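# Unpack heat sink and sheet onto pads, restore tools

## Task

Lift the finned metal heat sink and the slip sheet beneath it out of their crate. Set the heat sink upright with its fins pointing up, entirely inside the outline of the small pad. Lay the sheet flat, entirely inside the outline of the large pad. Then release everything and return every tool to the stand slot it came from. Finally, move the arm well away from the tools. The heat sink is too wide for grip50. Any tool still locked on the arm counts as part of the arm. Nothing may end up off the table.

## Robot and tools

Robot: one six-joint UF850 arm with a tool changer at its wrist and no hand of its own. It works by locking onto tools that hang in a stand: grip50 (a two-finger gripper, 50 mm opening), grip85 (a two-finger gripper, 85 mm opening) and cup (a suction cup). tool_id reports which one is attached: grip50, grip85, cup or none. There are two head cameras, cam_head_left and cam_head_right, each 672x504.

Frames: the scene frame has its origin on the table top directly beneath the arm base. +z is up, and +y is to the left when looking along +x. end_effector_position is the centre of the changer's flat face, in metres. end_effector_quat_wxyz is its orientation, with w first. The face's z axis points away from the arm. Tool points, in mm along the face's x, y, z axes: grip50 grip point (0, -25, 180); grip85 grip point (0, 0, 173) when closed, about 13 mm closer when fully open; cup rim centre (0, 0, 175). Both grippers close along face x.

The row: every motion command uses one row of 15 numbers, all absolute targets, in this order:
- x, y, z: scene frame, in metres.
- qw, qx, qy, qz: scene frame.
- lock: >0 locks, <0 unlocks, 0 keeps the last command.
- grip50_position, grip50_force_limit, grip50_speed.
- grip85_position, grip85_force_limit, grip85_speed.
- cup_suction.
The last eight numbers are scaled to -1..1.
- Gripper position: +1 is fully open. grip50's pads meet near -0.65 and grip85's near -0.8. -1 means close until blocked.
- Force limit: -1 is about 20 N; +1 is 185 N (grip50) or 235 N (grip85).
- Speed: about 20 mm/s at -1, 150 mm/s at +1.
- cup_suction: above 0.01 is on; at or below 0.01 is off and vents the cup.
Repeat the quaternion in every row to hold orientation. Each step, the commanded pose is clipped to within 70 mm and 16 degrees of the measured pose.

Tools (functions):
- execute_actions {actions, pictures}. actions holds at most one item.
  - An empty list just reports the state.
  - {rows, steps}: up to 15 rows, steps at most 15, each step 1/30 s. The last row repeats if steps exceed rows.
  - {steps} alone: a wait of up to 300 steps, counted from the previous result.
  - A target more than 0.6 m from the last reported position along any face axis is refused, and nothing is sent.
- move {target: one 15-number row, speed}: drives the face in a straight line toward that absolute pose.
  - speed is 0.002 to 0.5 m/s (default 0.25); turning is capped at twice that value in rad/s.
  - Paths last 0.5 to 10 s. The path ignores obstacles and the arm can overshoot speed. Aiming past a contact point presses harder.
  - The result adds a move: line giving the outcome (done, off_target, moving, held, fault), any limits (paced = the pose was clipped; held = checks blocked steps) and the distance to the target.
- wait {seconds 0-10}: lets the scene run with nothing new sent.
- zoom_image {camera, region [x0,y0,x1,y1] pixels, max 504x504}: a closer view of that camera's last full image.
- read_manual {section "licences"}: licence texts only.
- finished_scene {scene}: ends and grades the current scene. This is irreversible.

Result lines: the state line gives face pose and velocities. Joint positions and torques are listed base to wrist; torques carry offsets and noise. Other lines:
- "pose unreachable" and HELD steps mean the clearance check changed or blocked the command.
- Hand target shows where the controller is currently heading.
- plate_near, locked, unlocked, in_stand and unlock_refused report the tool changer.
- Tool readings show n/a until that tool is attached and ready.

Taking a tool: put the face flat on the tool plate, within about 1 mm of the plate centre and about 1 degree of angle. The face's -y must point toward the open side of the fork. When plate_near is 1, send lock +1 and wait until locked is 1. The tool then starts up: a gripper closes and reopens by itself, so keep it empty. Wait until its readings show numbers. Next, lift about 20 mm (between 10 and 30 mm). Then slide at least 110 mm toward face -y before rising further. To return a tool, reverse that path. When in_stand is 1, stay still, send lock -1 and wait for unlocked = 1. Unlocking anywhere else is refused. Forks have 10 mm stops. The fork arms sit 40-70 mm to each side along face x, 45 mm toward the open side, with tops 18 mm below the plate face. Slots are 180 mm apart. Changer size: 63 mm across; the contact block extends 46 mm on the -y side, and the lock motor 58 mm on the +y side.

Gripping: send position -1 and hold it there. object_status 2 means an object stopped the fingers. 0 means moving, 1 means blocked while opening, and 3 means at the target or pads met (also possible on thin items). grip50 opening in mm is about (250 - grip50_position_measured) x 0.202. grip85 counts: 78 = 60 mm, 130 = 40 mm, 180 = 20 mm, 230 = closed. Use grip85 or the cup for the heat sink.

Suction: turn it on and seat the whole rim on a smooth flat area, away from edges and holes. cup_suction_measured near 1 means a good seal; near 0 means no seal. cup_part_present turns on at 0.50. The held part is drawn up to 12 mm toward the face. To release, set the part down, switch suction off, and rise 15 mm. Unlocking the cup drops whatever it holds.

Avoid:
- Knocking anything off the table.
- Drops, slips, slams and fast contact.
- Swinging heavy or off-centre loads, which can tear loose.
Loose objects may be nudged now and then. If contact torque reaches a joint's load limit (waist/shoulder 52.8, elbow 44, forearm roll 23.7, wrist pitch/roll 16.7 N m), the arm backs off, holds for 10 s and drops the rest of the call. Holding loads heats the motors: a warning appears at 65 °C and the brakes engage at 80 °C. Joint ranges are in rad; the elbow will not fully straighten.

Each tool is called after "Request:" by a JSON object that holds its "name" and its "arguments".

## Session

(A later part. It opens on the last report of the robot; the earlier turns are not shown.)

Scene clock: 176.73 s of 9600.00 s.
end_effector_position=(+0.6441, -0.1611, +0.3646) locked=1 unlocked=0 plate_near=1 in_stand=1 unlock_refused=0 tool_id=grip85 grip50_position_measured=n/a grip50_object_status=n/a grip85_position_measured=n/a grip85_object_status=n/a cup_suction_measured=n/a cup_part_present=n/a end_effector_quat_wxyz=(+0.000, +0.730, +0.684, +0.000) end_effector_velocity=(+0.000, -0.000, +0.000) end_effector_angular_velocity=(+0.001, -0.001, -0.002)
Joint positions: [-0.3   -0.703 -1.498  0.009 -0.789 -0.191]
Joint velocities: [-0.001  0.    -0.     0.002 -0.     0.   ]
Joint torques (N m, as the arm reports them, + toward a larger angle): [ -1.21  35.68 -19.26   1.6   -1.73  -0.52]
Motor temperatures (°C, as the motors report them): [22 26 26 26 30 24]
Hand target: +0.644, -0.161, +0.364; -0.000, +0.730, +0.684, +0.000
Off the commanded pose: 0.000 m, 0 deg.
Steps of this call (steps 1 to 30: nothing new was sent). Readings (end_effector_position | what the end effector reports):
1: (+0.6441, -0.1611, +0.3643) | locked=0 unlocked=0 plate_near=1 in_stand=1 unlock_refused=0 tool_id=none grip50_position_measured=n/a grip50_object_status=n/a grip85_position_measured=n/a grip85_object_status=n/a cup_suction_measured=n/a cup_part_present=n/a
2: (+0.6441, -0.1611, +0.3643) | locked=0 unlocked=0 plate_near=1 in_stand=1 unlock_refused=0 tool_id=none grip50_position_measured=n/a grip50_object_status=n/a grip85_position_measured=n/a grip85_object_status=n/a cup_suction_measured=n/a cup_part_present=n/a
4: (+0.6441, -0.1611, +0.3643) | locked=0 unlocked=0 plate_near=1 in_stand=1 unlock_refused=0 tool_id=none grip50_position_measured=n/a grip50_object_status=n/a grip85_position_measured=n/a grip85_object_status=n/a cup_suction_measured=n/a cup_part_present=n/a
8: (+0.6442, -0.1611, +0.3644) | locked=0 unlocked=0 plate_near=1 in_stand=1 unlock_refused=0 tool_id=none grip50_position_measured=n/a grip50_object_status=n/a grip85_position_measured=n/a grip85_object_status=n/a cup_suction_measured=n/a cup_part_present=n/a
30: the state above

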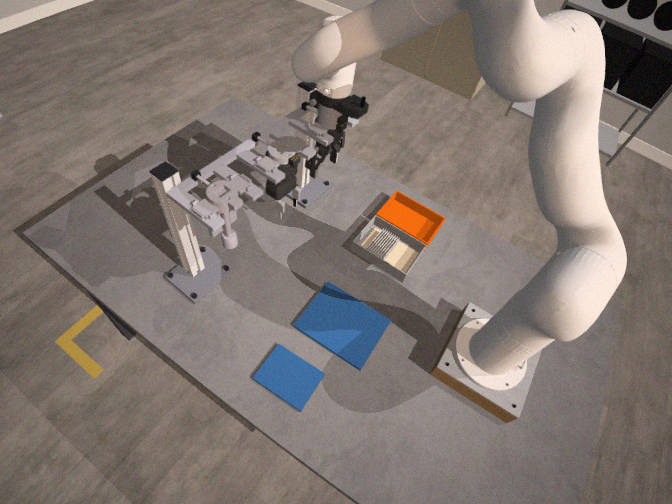

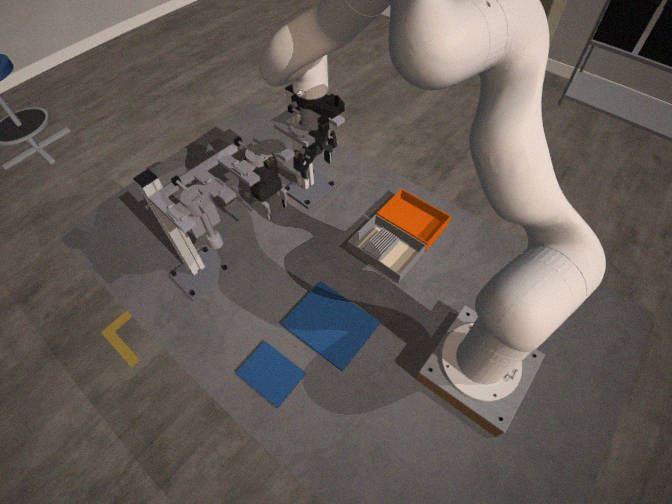

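Request:
{"name": "move", "arguments": {"target": [0.6441,-0.1611,0.3845,0,0.7296,0.6839,0,0,1,0,0,1,0,1,0], "speed": 0.04}}

Request:
{"name": "move", "arguments": {"target": [0.5144,-0.1527,0.3845,0,0.7296,0.6839,0,0,1,0,0,1,0,1,0], "speed": 0.1}}

Request:
{"name": "move", "arguments": {"target": [0.40,-0.15,0.28,0,1,0,0,0,1,0,0,1,0,1,0], "speed": 0.3}}

Request:
{"name": "zoom_image", "arguments": {"camera": "cam_head_left", "region": [320, 150, 480, 290]}}

Request:
{"name": "zoom_image", "arguments": {"camera": "cam_head_right", "region": [310, 150, 470, 290]}}

Scene clock: 186.90 s of 9600.00 s.
end_effector_position=(+0.6439, -0.1611, +0.3842) locked=1 unlocked=0 plate_near=1 in_stand=0 unlock_refused=0 tool_id=grip85 grip50_position_measured=n/a grip50_object_status=n/a grip85_position_measured=3 grip85_object_status=3 cup_suction_measured=n/a cup_part_present=n/a end_effector_quat_wxyz=(-0.000, +0.730, +0.684, -0.000) end_effector_velocity=(+0.000, -0.000, +0.002) end_effector_angular_velocity=(-0.000, -0.002, -0.000)
Joint positions: [-0.3   -0.681 -1.51   0.009 -0.824 -0.191]
Joint velocities: [-0.     0.002 -0.002  0.    -0.001 -0.   ]
Joint torques (N m, as the arm reports them, + toward a larger angle): [ -2.47  53.17 -35.01   0.33  -0.31  -0.71]
Motor temperatures (°C, as the motors report them): [22 26 26 26 30 24]
Hand target: +0.644, -0.161, +0.385; +0.000, +0.730, +0.684, -0.000
Off the commanded pose: 0.000 m, 0 deg.
move: done

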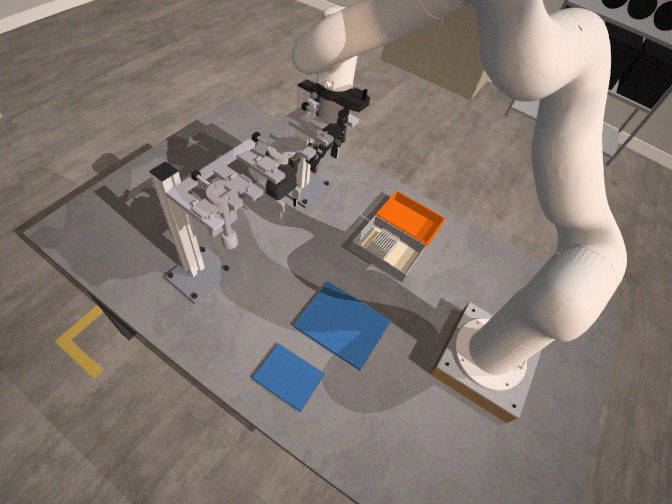

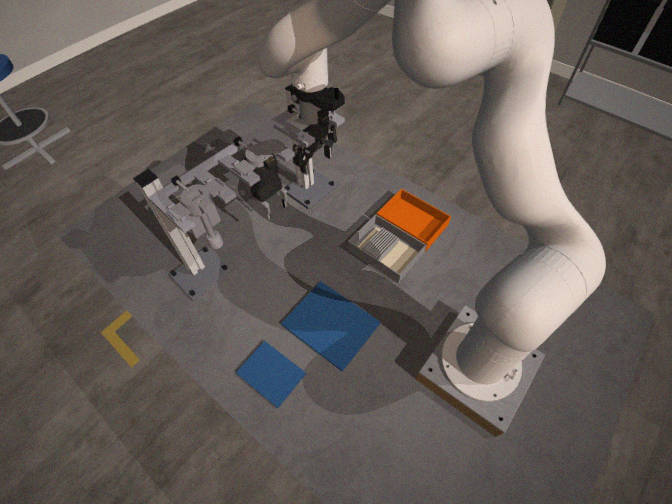

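Scene clock: 188.63 s of 9600.00 s.
end_effector_position=(+0.5148, -0.1526, +0.3840) locked=1 unlocked=0 plate_near=1 in_stand=0 unlock_refused=0 tool_id=grip85 grip50_position_measured=n/a grip50_object_status=n/a grip85_position_measured=3 grip85_object_status=3 cup_suction_measured=n/a cup_part_present=n/a end_effector_quat_wxyz=(+0.000, +0.729, +0.684, +0.000) end_effector_velocity=(-0.002, -0.000, +0.000) end_effector_angular_velocity=(-0.001, +0.000, +0.001)
Joint positions: [-0.345 -0.391 -1.075  0.011 -0.678 -0.238]
Joint velocities: [-0.001  0.004  0.005 -0.001  0.001 -0.001]
Joint torques (N m, as the arm reports them, + toward a larger angle): [ -1.99  40.71 -33.17   0.32  -0.27  -0.62]
Motor temperatures (°C, as the motors report them): [22 26 26 26 30 24]
Hand target: +0.515, -0.153, +0.384; -0.000, +0.729, +0.684, -0.000
Off the commanded pose: 0.001 m, 0 deg.
move: done

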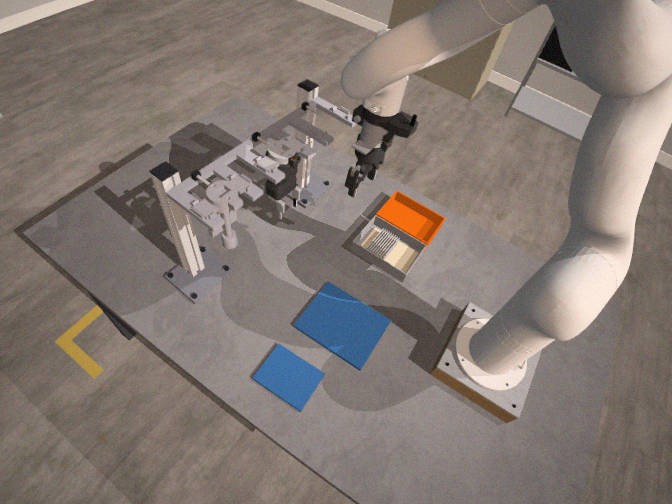

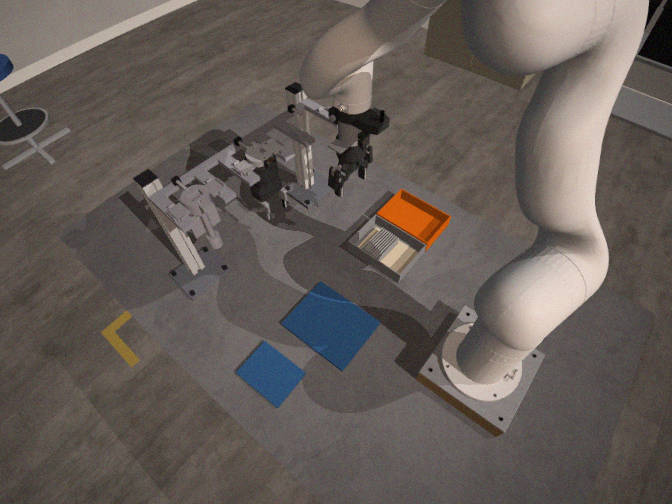

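Scene clock: 191.63 s of 9600.00 s.
end_effector_position=(+0.4007, -0.1501, +0.2795) locked=1 unlocked=0 plate_near=1 in_stand=0 unlock_refused=0 tool_id=grip85 grip50_position_measured=n/a grip50_object_status=n/a grip85_position_measured=3 grip85_object_status=3 cup_suction_measured=n/a cup_part_present=n/a end_effector_quat_wxyz=(-0.000, +1.000, +0.001, +0.000) end_effector_velocity=(-0.001, +0.000, -0.001) end_effector_angular_velocity=(-0.005, +0.004, -0.006)
Joint positions: [-0.415 -0.355 -0.715  0.023 -0.355  1.183]
Joint velocities: [ 0.002 -0.001  0.002 -0.016  0.001  0.024]
Joint torques (N m, as the arm reports them, + toward a larger angle): [ -1.31  34.18 -26.23   0.42  -0.27  -0.81]
Motor temperatures (°C, as the motors report them): [22 26 26 26 30 24]
Hand target: +0.401, -0.150, +0.279; -0.000, +1.000, +0.000, +0.000
Off the commanded pose: 0.001 m, 0 deg.
move: done

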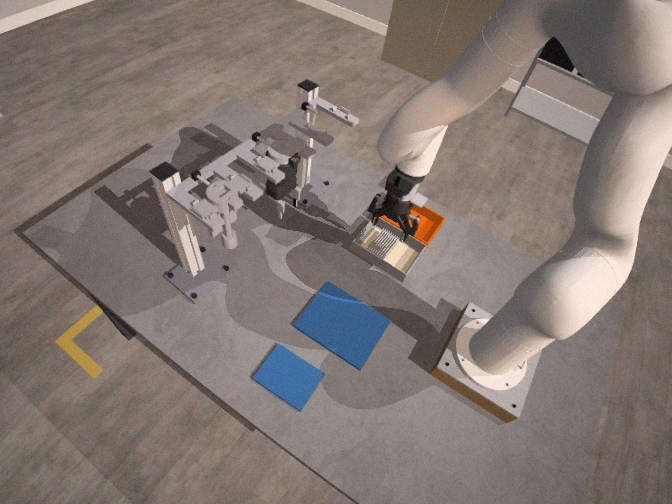

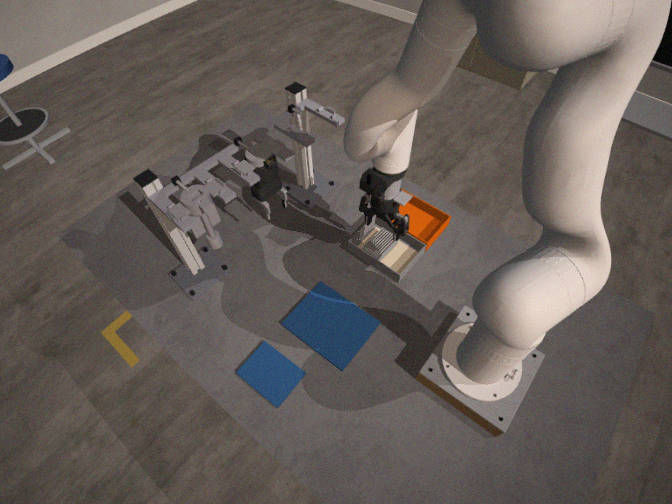

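Region (320, 150, 480, 290) of cam_head_left's 672x504 image, scaled by 3.150, with more detail than that image has; it fills the top 441 rows of this view, and the rest is white.

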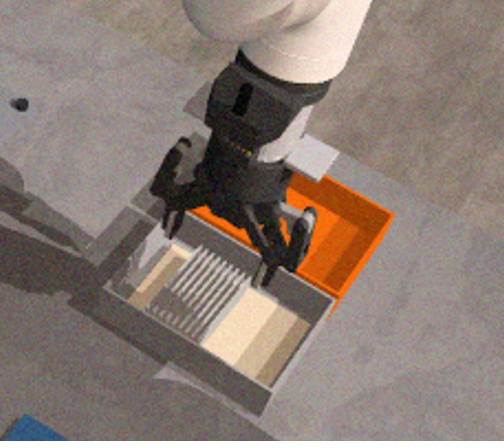

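Region (310, 150, 470, 290) of cam_head_right's 672x504 image, scaled by 3.150, with more detail than that image has; it fills the top 441 rows of this view, and the rest is white.

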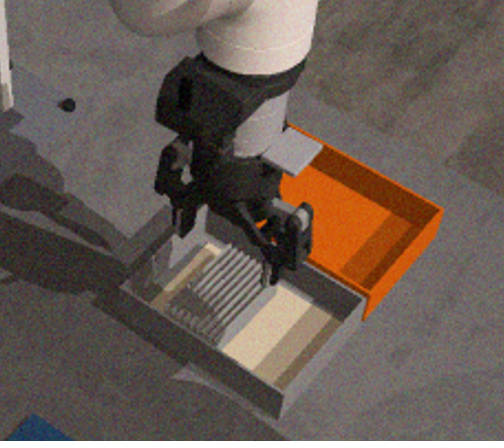

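Request:
{"name": "move", "arguments": {"target": [0.40,-0.15,0.235,0,0.9997,0.026,0,0,1,0,0,1,0,1,0], "speed": 0.05}}

Request:
{"name": "zoom_image", "arguments": {"camera": "cam_head_left", "region": [340, 190, 440, 290]}}

Request:
{"name": "zoom_image", "arguments": {"camera": "cam_head_right", "region": [335, 190, 435, 290]}}

Scene clock: 199.10 s of 9600.00 s.
end_effector_position=(+0.4003, -0.1501, +0.2351) locked=1 unlocked=0 plate_near=1 in_stand=0 unlock_refused=0 tool_id=grip85 grip50_position_measured=n/a grip50_object_status=n/a grip85_position_measured=3 grip85_object_status=3 cup_suction_measured=n/a cup_part_present=n/a end_effector_quat_wxyz=(-0.000, +1.000, +0.026, +0.000) end_effector_velocity=(-0.000, -0.000, -0.001) end_effector_angular_velocity=(+0.000, +0.001, +0.003)
Joint positions: [-0.415 -0.459 -0.715  0.029 -0.25   1.126]
Joint velocities: [-0.001 -0.003  0.     0.001  0.003 -0.004]
Joint torques (N m, as the arm reports them, + toward a larger angle): [ -2.06  36.09 -23.25   0.26  -0.3   -0.65]
Motor temperatures (°C, as the motors report them): [22 26 26 26 30 24]
Hand target: +0.400, -0.150, +0.235; -0.000, +1.000, +0.026, +0.000
Off the commanded pose: 0.000 m, 0 deg.
move: done

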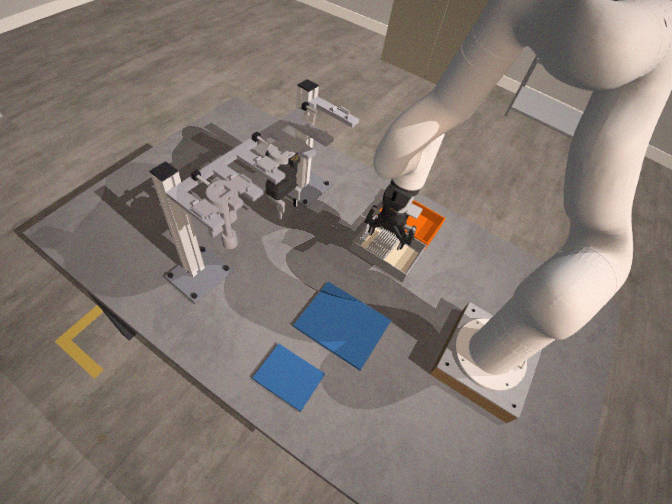

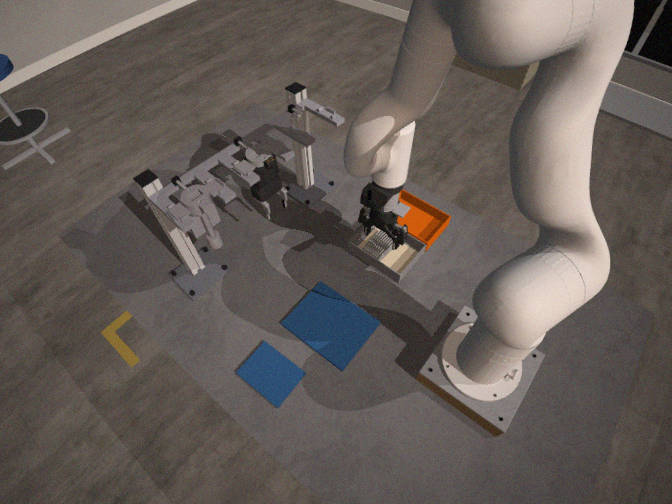

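Region (340, 190, 440, 290) of cam_head_left's 672x504 image, scaled by 5.040, with more detail than that image has.

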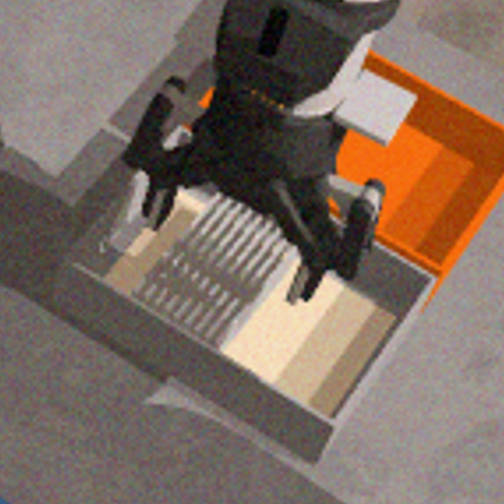

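Region (335, 190, 435, 290) of cam_head_right's 672x504 image, scaled by 5.040, with more detail than that image has.

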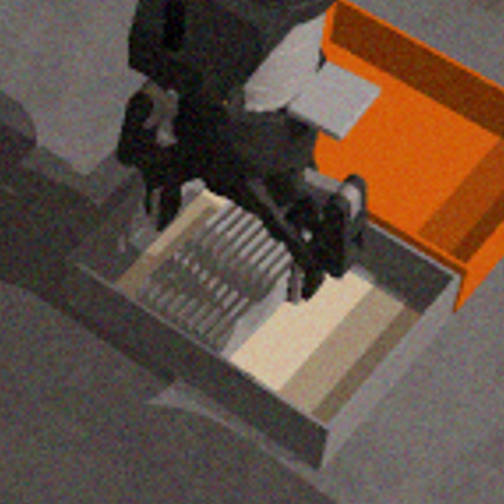

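Request:
{"name": "move", "arguments": {"target": [0.401,-0.15,0.235,0,0.9997,0.026,0,0,1,0,0,0.7,0,0.5,0], "speed": 0.05}}

Request:
{"name": "move", "arguments": {"target": [0.401,-0.15,0.212,0,0.9997,0.026,0,0,1,0,0,0.7,0,0.5,0], "speed": 0.012}}

Request:
{"name": "zoom_image", "arguments": {"camera": "cam_head_left", "region": [340, 190, 440, 290]}}

Request:
{"name": "zoom_image", "arguments": {"camera": "cam_head_right", "region": [335, 190, 435, 290]}}

Scene clock: 207.30 s of 9600.00 s.
end_effector_position=(+0.4010, -0.1500, +0.2350) locked=1 unlocked=0 plate_near=1 in_stand=0 unlock_refused=0 tool_id=grip85 grip50_position_measured=n/a grip50_object_status=n/a grip85_position_measured=41 grip85_object_status=3 cup_suction_measured=n/a cup_part_present=n/a end_effector_quat_wxyz=(-0.000, +1.000, +0.026, +0.000) end_effector_velocity=(+0.000, -0.000, +0.000) end_effector_angular_velocity=(-0.001, -0.001, -0.000)
Joint positions: [-0.414 -0.461 -0.717  0.028 -0.251  1.128]
Joint velocities: [ 0.     0.    -0.001 -0.002 -0.     0.002]
Joint torques (N m, as the arm reports them, + toward a larger angle): [ -1.3   36.1  -23.41   0.18  -0.25  -0.65]
Motor temperatures (°C, as the motors report them): [22 26 26 26 30 24]
Hand target: +0.401, -0.150, +0.235; -0.000, +1.000, +0.026, +0.000
Off the commanded pose: 0.000 m, 0 deg.
move: done

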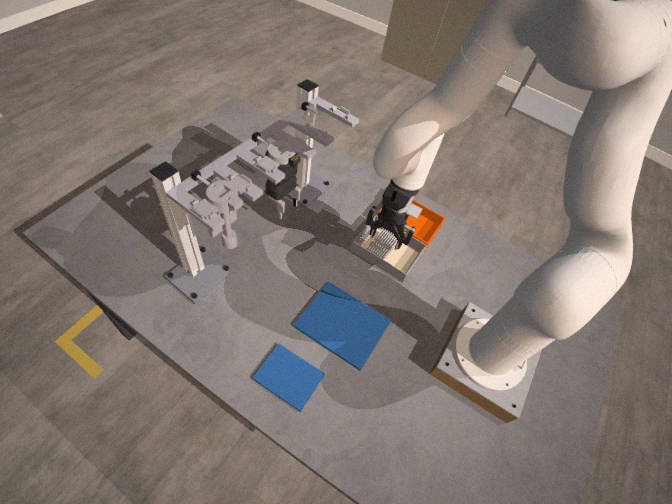

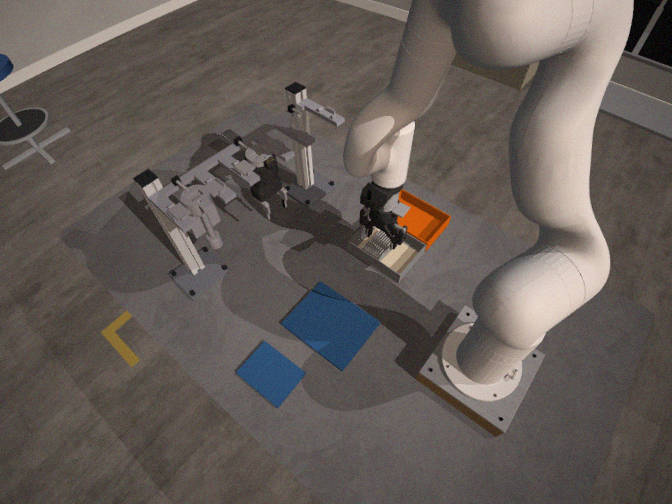

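Scene clock: 209.43 s of 9600.00 s.
end_effector_position=(+0.4011, -0.1500, +0.2121) locked=1 unlocked=0 plate_near=1 in_stand=0 unlock_refused=0 tool_id=grip85 grip50_position_measured=n/a grip50_object_status=n/a grip85_position_measured=41 grip85_object_status=3 cup_suction_measured=n/a cup_part_present=n/a end_effector_quat_wxyz=(-0.000, +1.000, +0.026, +0.000) end_effector_velocity=(+0.000, -0.001, -0.001) end_effector_angular_velocity=(-0.001, -0.001, -0.002)
Joint positions: [-0.414 -0.518 -0.723  0.036 -0.2    1.121]
Joint velocities: [-0.001 -0.003 -0.001  0.     0.004  0.001]
Joint torques (N m, as the arm reports them, + toward a larger angle): [ -2.3   37.39 -22.01   0.25  -0.3   -0.68]
Motor temperatures (°C, as the motors report them): [22 26 26 26 30 24]
Hand target: +0.401, -0.150, +0.212; -0.000, +1.000, +0.026, +0.000
Off the commanded pose: 0.000 m, 0 deg.
move: done

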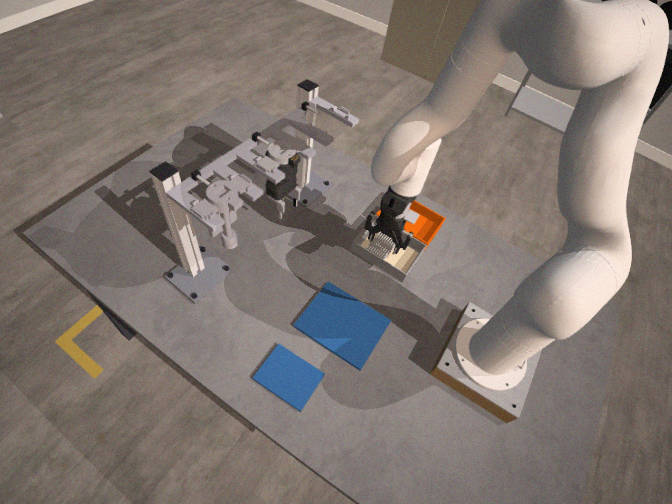

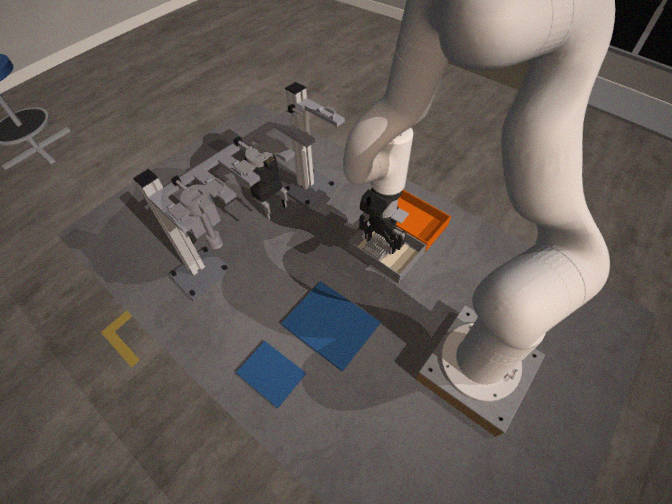

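Region (340, 190, 440, 290) of cam_head_left's 672x504 image, scaled by 5.040, with more detail than that image has.

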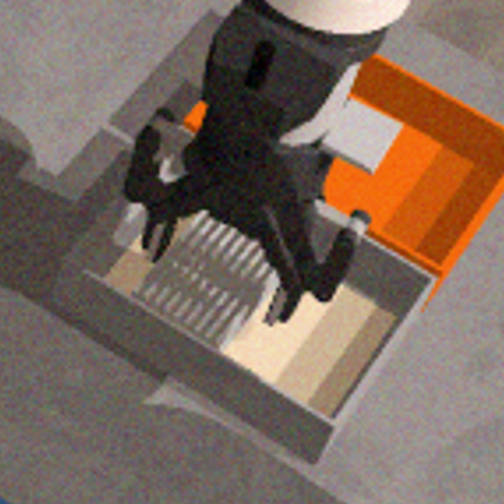

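Region (335, 190, 435, 290) of cam_head_right's 672x504 image, scaled by 5.040, with more detail than that image has.

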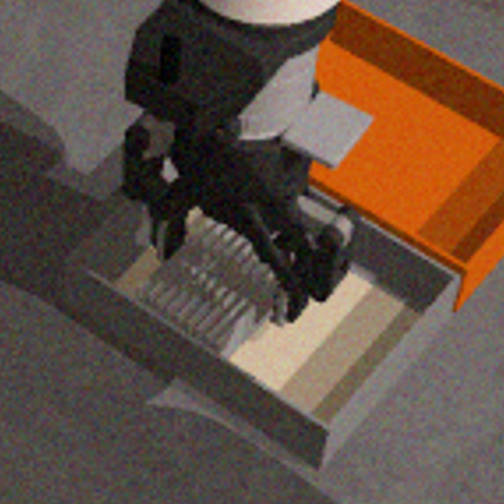

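Request:
{"name": "move", "arguments": {"target": [0.401,-0.15,0.200,0,0.9997,0.026,0,0,1,0,0,0.7,0,0.5,0], "speed": 0.008}}

Request:
{"name": "zoom_image", "arguments": {"camera": "cam_head_left", "region": [340, 190, 440, 290]}}

Scene clock: 213.60 s of 9600.00 s.
end_effector_position=(+0.4010, -0.1500, +0.2001) locked=1 unlocked=0 plate_near=1 in_stand=0 unlock_refused=0 tool_id=grip85 grip50_position_measured=n/a grip50_object_status=n/a grip85_position_measured=41 grip85_object_status=3 cup_suction_measured=n/a cup_part_present=n/a end_effector_quat_wxyz=(-0.000, +1.000, +0.026, -0.000) end_effector_velocity=(+0.000, -0.000, -0.001) end_effector_angular_velocity=(-0.000, -0.001, -0.001)
Joint positions: [-0.413 -0.548 -0.727  0.04  -0.174  1.116]
Joint velocities: [-0.    -0.002 -0.001  0.001  0.003 -0.001]
Joint torques (N m, as the arm reports them, + toward a larger angle): [ -1.1   37.98 -21.05   0.04  -0.23  -0.65]
Motor temperatures (°C, as the motors report them): [22 26 26 26 30 24]
Hand target: +0.401, -0.150, +0.200; -0.000, +1.000, +0.026, +0.000
Off the commanded pose: 0.000 m, 0 deg.
move: done

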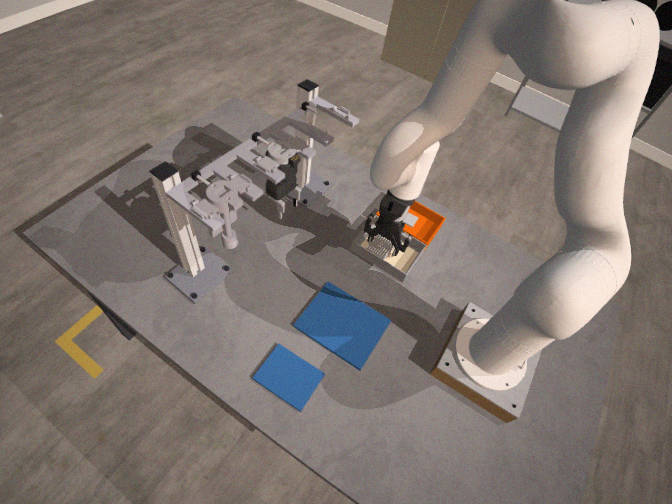

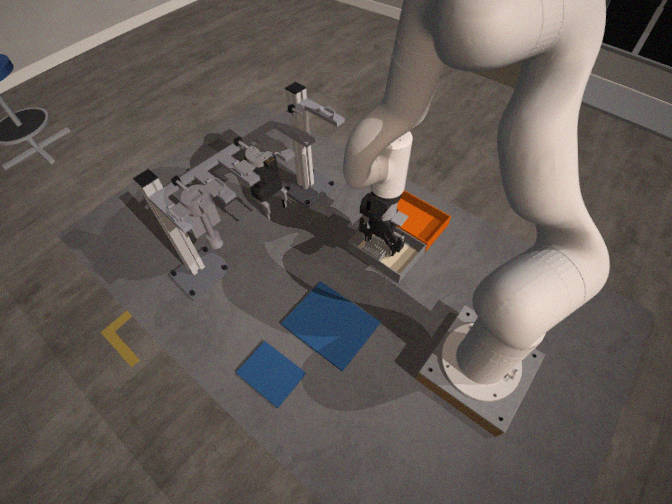

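Region (340, 190, 440, 290) of cam_head_left's 672x504 image, scaled by 5.040, with more detail than that image has.

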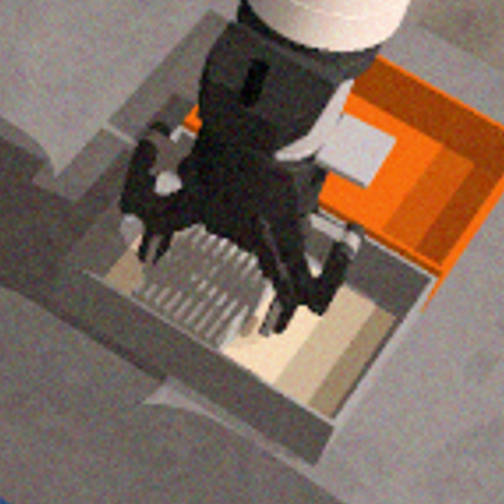

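Request:
{"name": "move", "arguments": {"target": [0.401,-0.15,0.200,0,0.9997,0.026,0,0,1,0,0,-1,-0.3,-0.5,0], "speed": 0.01}}

Request:
{"name": "move", "arguments": {"target": [0.401,-0.15,0.29,0,0.9997,0.026,0,0,1,0,0,-1,-0.3,-0.5,0], "speed": 0.06}}

Request:
{"name": "zoom_image", "arguments": {"camera": "cam_head_left", "region": [340, 170, 460, 290]}}

Scene clock: 217.67 s of 9600.00 s.
end_effector_position=(+0.4013, -0.1501, +0.2003) locked=1 unlocked=0 plate_near=1 in_stand=0 unlock_refused=0 tool_id=grip85 grip50_position_measured=n/a grip50_object_status=n/a grip85_position_measured=78 grip85_object_status=2 cup_suction_measured=n/a cup_part_present=n/a end_effector_quat_wxyz=(+0.000, +1.000, +0.026, +0.000) end_effector_velocity=(-0.000, +0.000, -0.000) end_effector_angular_velocity=(+0.000, +0.000, -0.000)
Joint positions: [-0.413 -0.548 -0.727  0.04  -0.174  1.116]
Joint velocities: [ 0.001 -0.     0.001  0.     0.001  0.001]
Joint torques (N m, as the arm reports them, + toward a larger angle): [ -1.65  29.06 -16.77  -0.06   0.54  -0.69]
Motor temperatures (°C, as the motors report them): [22 26 26 26 30 24]
Hand target: +0.401, -0.150, +0.200; -0.000, +1.000, +0.026, -0.000
Off the commanded pose: 0.000 m, 0 deg.
move: done

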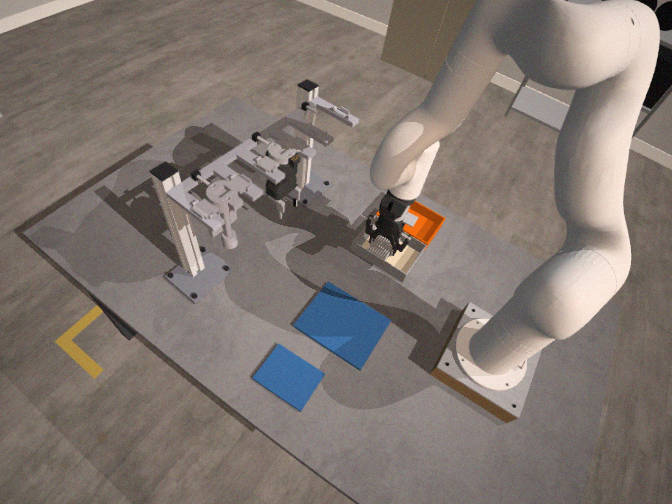

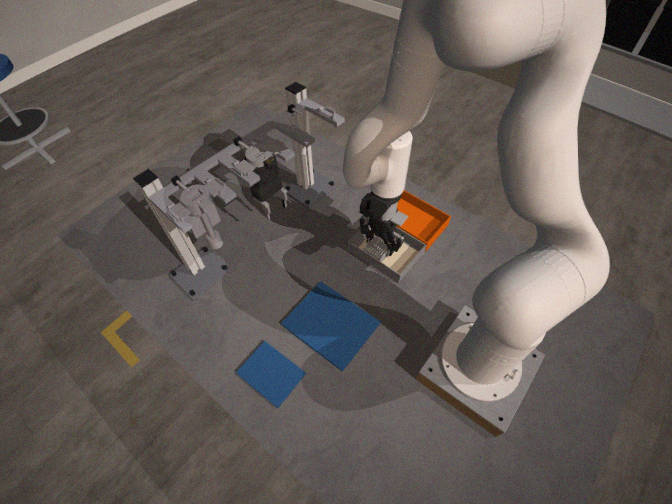

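Scene clock: 219.53 s of 9600.00 s.
end_effector_position=(+0.4005, -0.1499, +0.2900) locked=1 unlocked=0 plate_near=1 in_stand=0 unlock_refused=0 tool_id=grip85 grip50_position_measured=n/a grip50_object_status=n/a grip85_position_measured=78 grip85_object_status=2 cup_suction_measured=n/a cup_part_present=n/a end_effector_quat_wxyz=(+0.000, +1.000, +0.026, -0.000) end_effector_velocity=(+0.000, +0.000, +0.002) end_effector_angular_velocity=(-0.000, +0.000, +0.002)
Joint positions: [-0.415 -0.331 -0.716  0.017 -0.38   1.139]
Joint velocities: [ 0.     0.004 -0.    -0.001 -0.004 -0.001]
Joint torques (N m, as the arm reports them, + toward a larger angle): [ -1.37  34.56 -27.39   0.55  -0.27  -0.64]
Motor temperatures (°C, as the motors report them): [22 26 26 26 30 24]
Hand target: +0.401, -0.150, +0.290; +0.000, +1.000, +0.026, -0.000
Off the commanded pose: 0.001 m, 0 deg.
move: done

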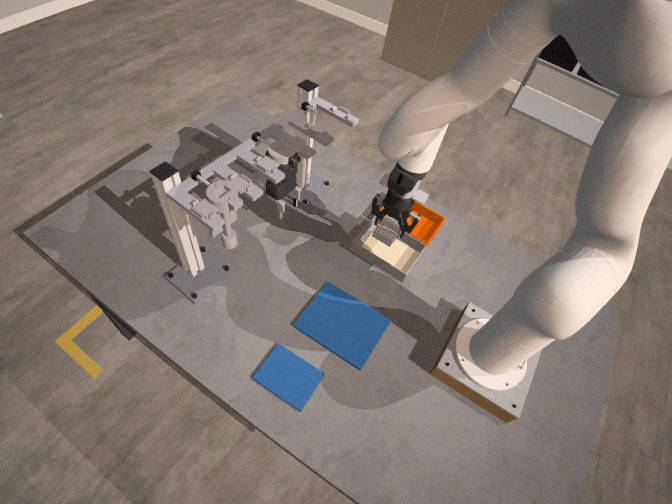

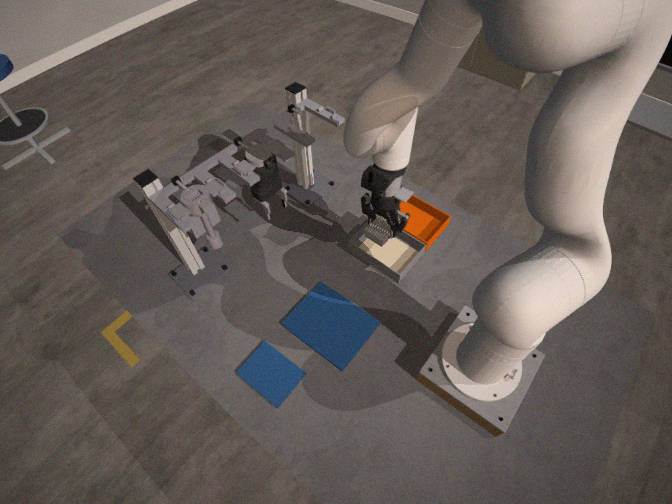

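Region (340, 170, 460, 290) of cam_head_left's 672x504 image, scaled by 4.200, with more detail than that image has.

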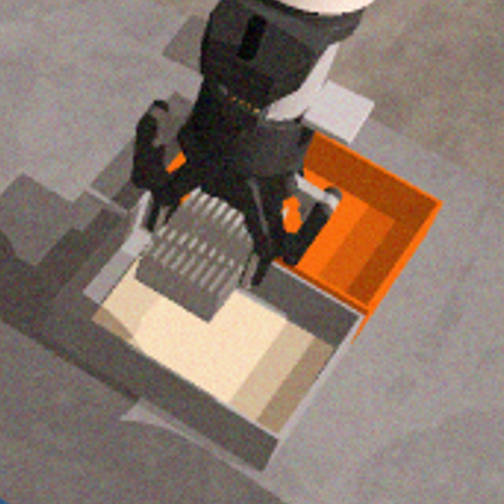

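Request:
{"name": "move", "arguments": {"target": [0.30,0.26,0.25,0,0.9997,0.026,0,0,1,0,0,-1,-0.3,-0.5,0], "speed": 0.2}}

Request:
{"name": "zoom_image", "arguments": {"camera": "cam_head_left", "region": [220, 270, 400, 430]}}

Request:
{"name": "zoom_image", "arguments": {"camera": "cam_head_right", "region": [200, 270, 380, 430]}}

Scene clock: 228.90 s of 9600.00 s.
end_effector_position=(+0.3006, +0.2618, +0.2498) locked=1 unlocked=0 plate_near=1 in_stand=0 unlock_refused=0 tool_id=grip85 grip50_position_measured=n/a grip50_object_status=n/a grip85_position_measured=78 grip85_object_status=2 cup_suction_measured=n/a cup_part_present=n/a end_effector_quat_wxyz=(-0.004, +1.000, +0.026, -0.000) end_effector_velocity=(+0.000, +0.002, -0.000) end_effector_angular_velocity=(-0.006, -0.004, -0.001)
Joint positions: [ 0.665 -0.367 -0.628  0.019 -0.249  2.216]
Joint velocities: [ 0.006 -0.003 -0.004 -0.029 -0.001  0.036]
Joint torques (N m, as the arm reports them, + toward a larger angle): [ -2.02  33.12 -24.04   0.47  -0.25  -0.66]
Motor temperatures (°C, as the motors report them): [22 26 26 26 30 24]
Hand target: +0.301, +0.262, +0.250; -0.003, +1.000, +0.026, -0.000
Off the commanded pose: 0.002 m, 0 deg.
move: done

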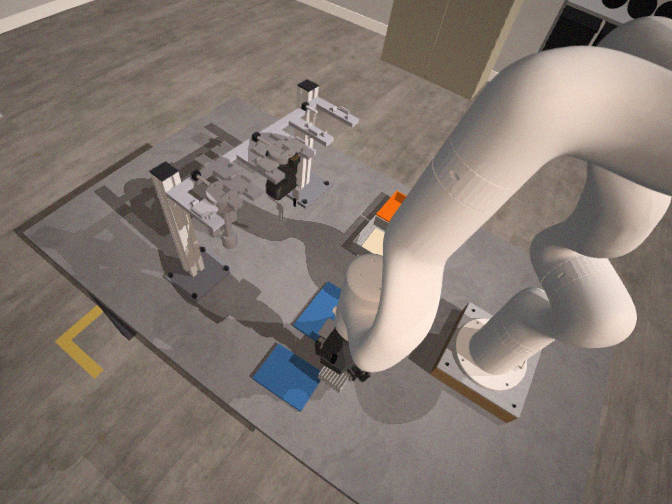

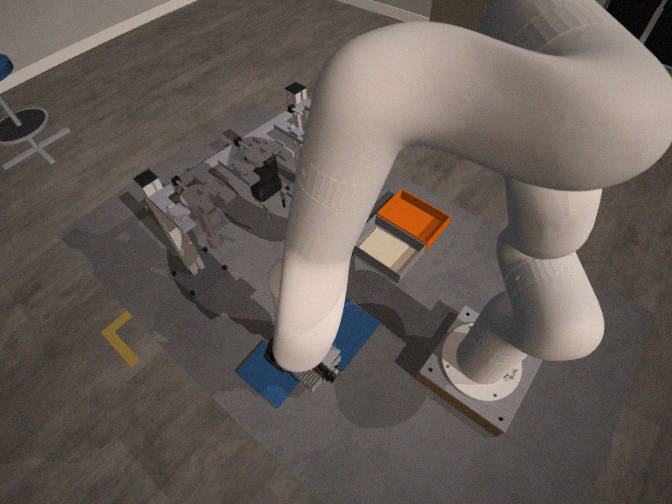

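Region (220, 270, 400, 430) of cam_head_left's 672x504 image, scaled by 2.800, with more detail than that image has.

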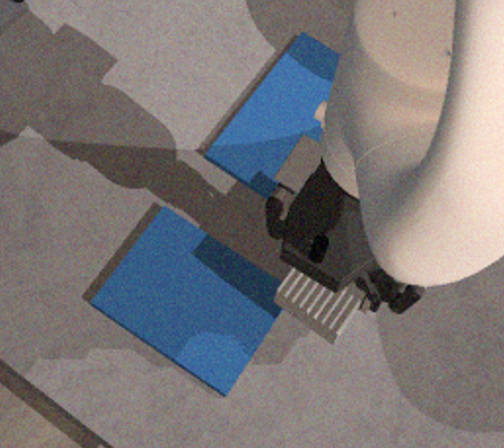

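Region (200, 270, 380, 430) of cam_head_right's 672x504 image, scaled by 2.800, with more detail than that image has.

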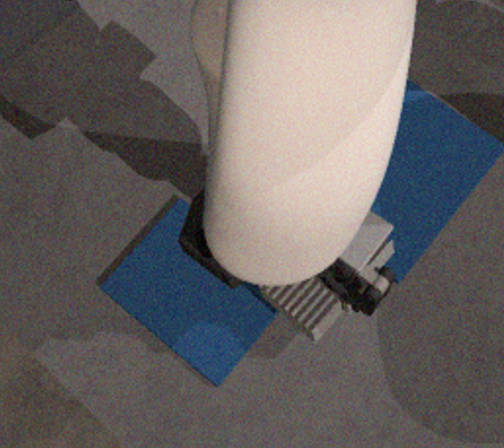

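Request:
{"name": "move", "arguments": {"target": [0.41,0.33,0.215,0,0.9997,0.026,0,0,1,0,0,-1,-0.3,-0.5,0], "speed": 0.1}}

Request:
{"name": "zoom_image", "arguments": {"camera": "cam_head_left", "region": [220, 290, 360, 430]}}

Request:
{"name": "zoom_image", "arguments": {"camera": "cam_head_right", "region": [200, 290, 340, 430]}}

Scene clock: 235.53 s of 9600.00 s.
end_effector_position=(+0.4100, +0.3297, +0.2156) locked=1 unlocked=0 plate_near=1 in_stand=0 unlock_refused=0 tool_id=grip85 grip50_position_measured=n/a grip50_object_status=n/a grip85_position_measured=78 grip85_object_status=2 cup_suction_measured=n/a cup_part_present=n/a end_effector_quat_wxyz=(+0.000, +1.000, +0.026, +0.000) end_effector_velocity=(+0.002, +0.001, +0.000) end_effector_angular_velocity=(+0.001, -0.002, +0.001)
Joint positions: [ 0.627 -0.658 -1.002 -0.004 -0.336  2.2  ]
Joint velocities: [-0.001 -0.003 -0.006 -0.001 -0.001 -0.001]
Joint torques (N m, as the arm reports them, + toward a larger angle): [ -1.61  45.92 -25.92   0.48  -0.24  -0.7 ]
Motor temperatures (°C, as the motors report them): [22 26 26 26 30 24]
Hand target: +0.410, +0.330, +0.216; +0.000, +1.000, +0.026, +0.000
Off the commanded pose: 0.001 m, 0 deg.
move: done

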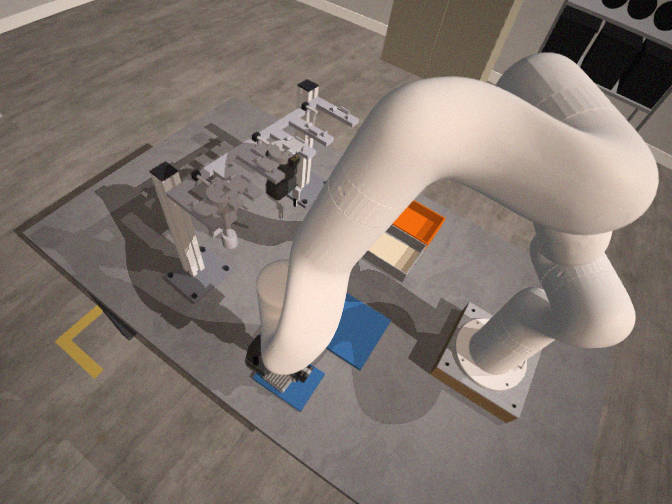

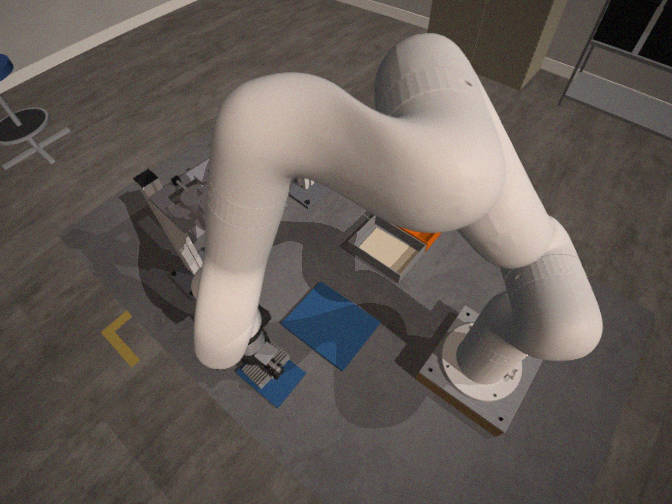

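Region (220, 290, 360, 430) of cam_head_left's 672x504 image, scaled by 3.600, with more detail than that image has.

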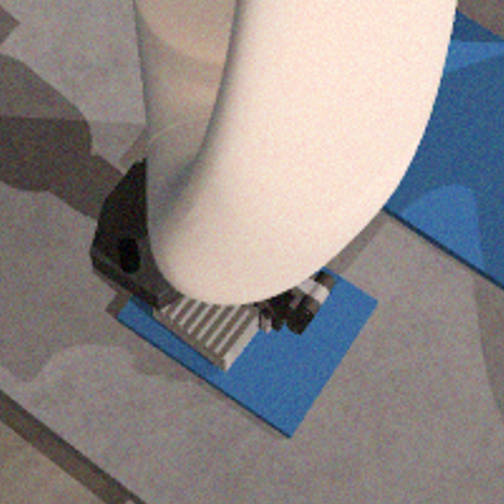

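Region (200, 290, 340, 430) of cam_head_right's 672x504 image, scaled by 3.600, with more detail than that image has.

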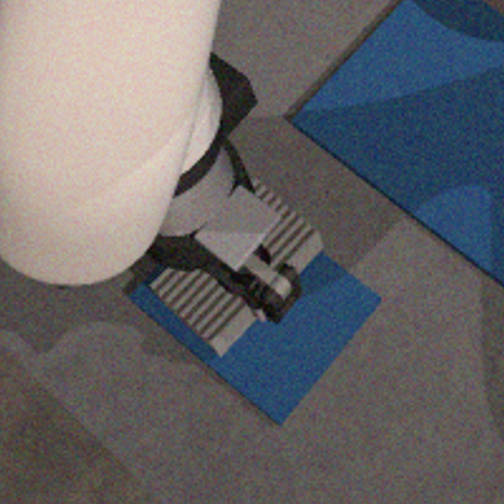

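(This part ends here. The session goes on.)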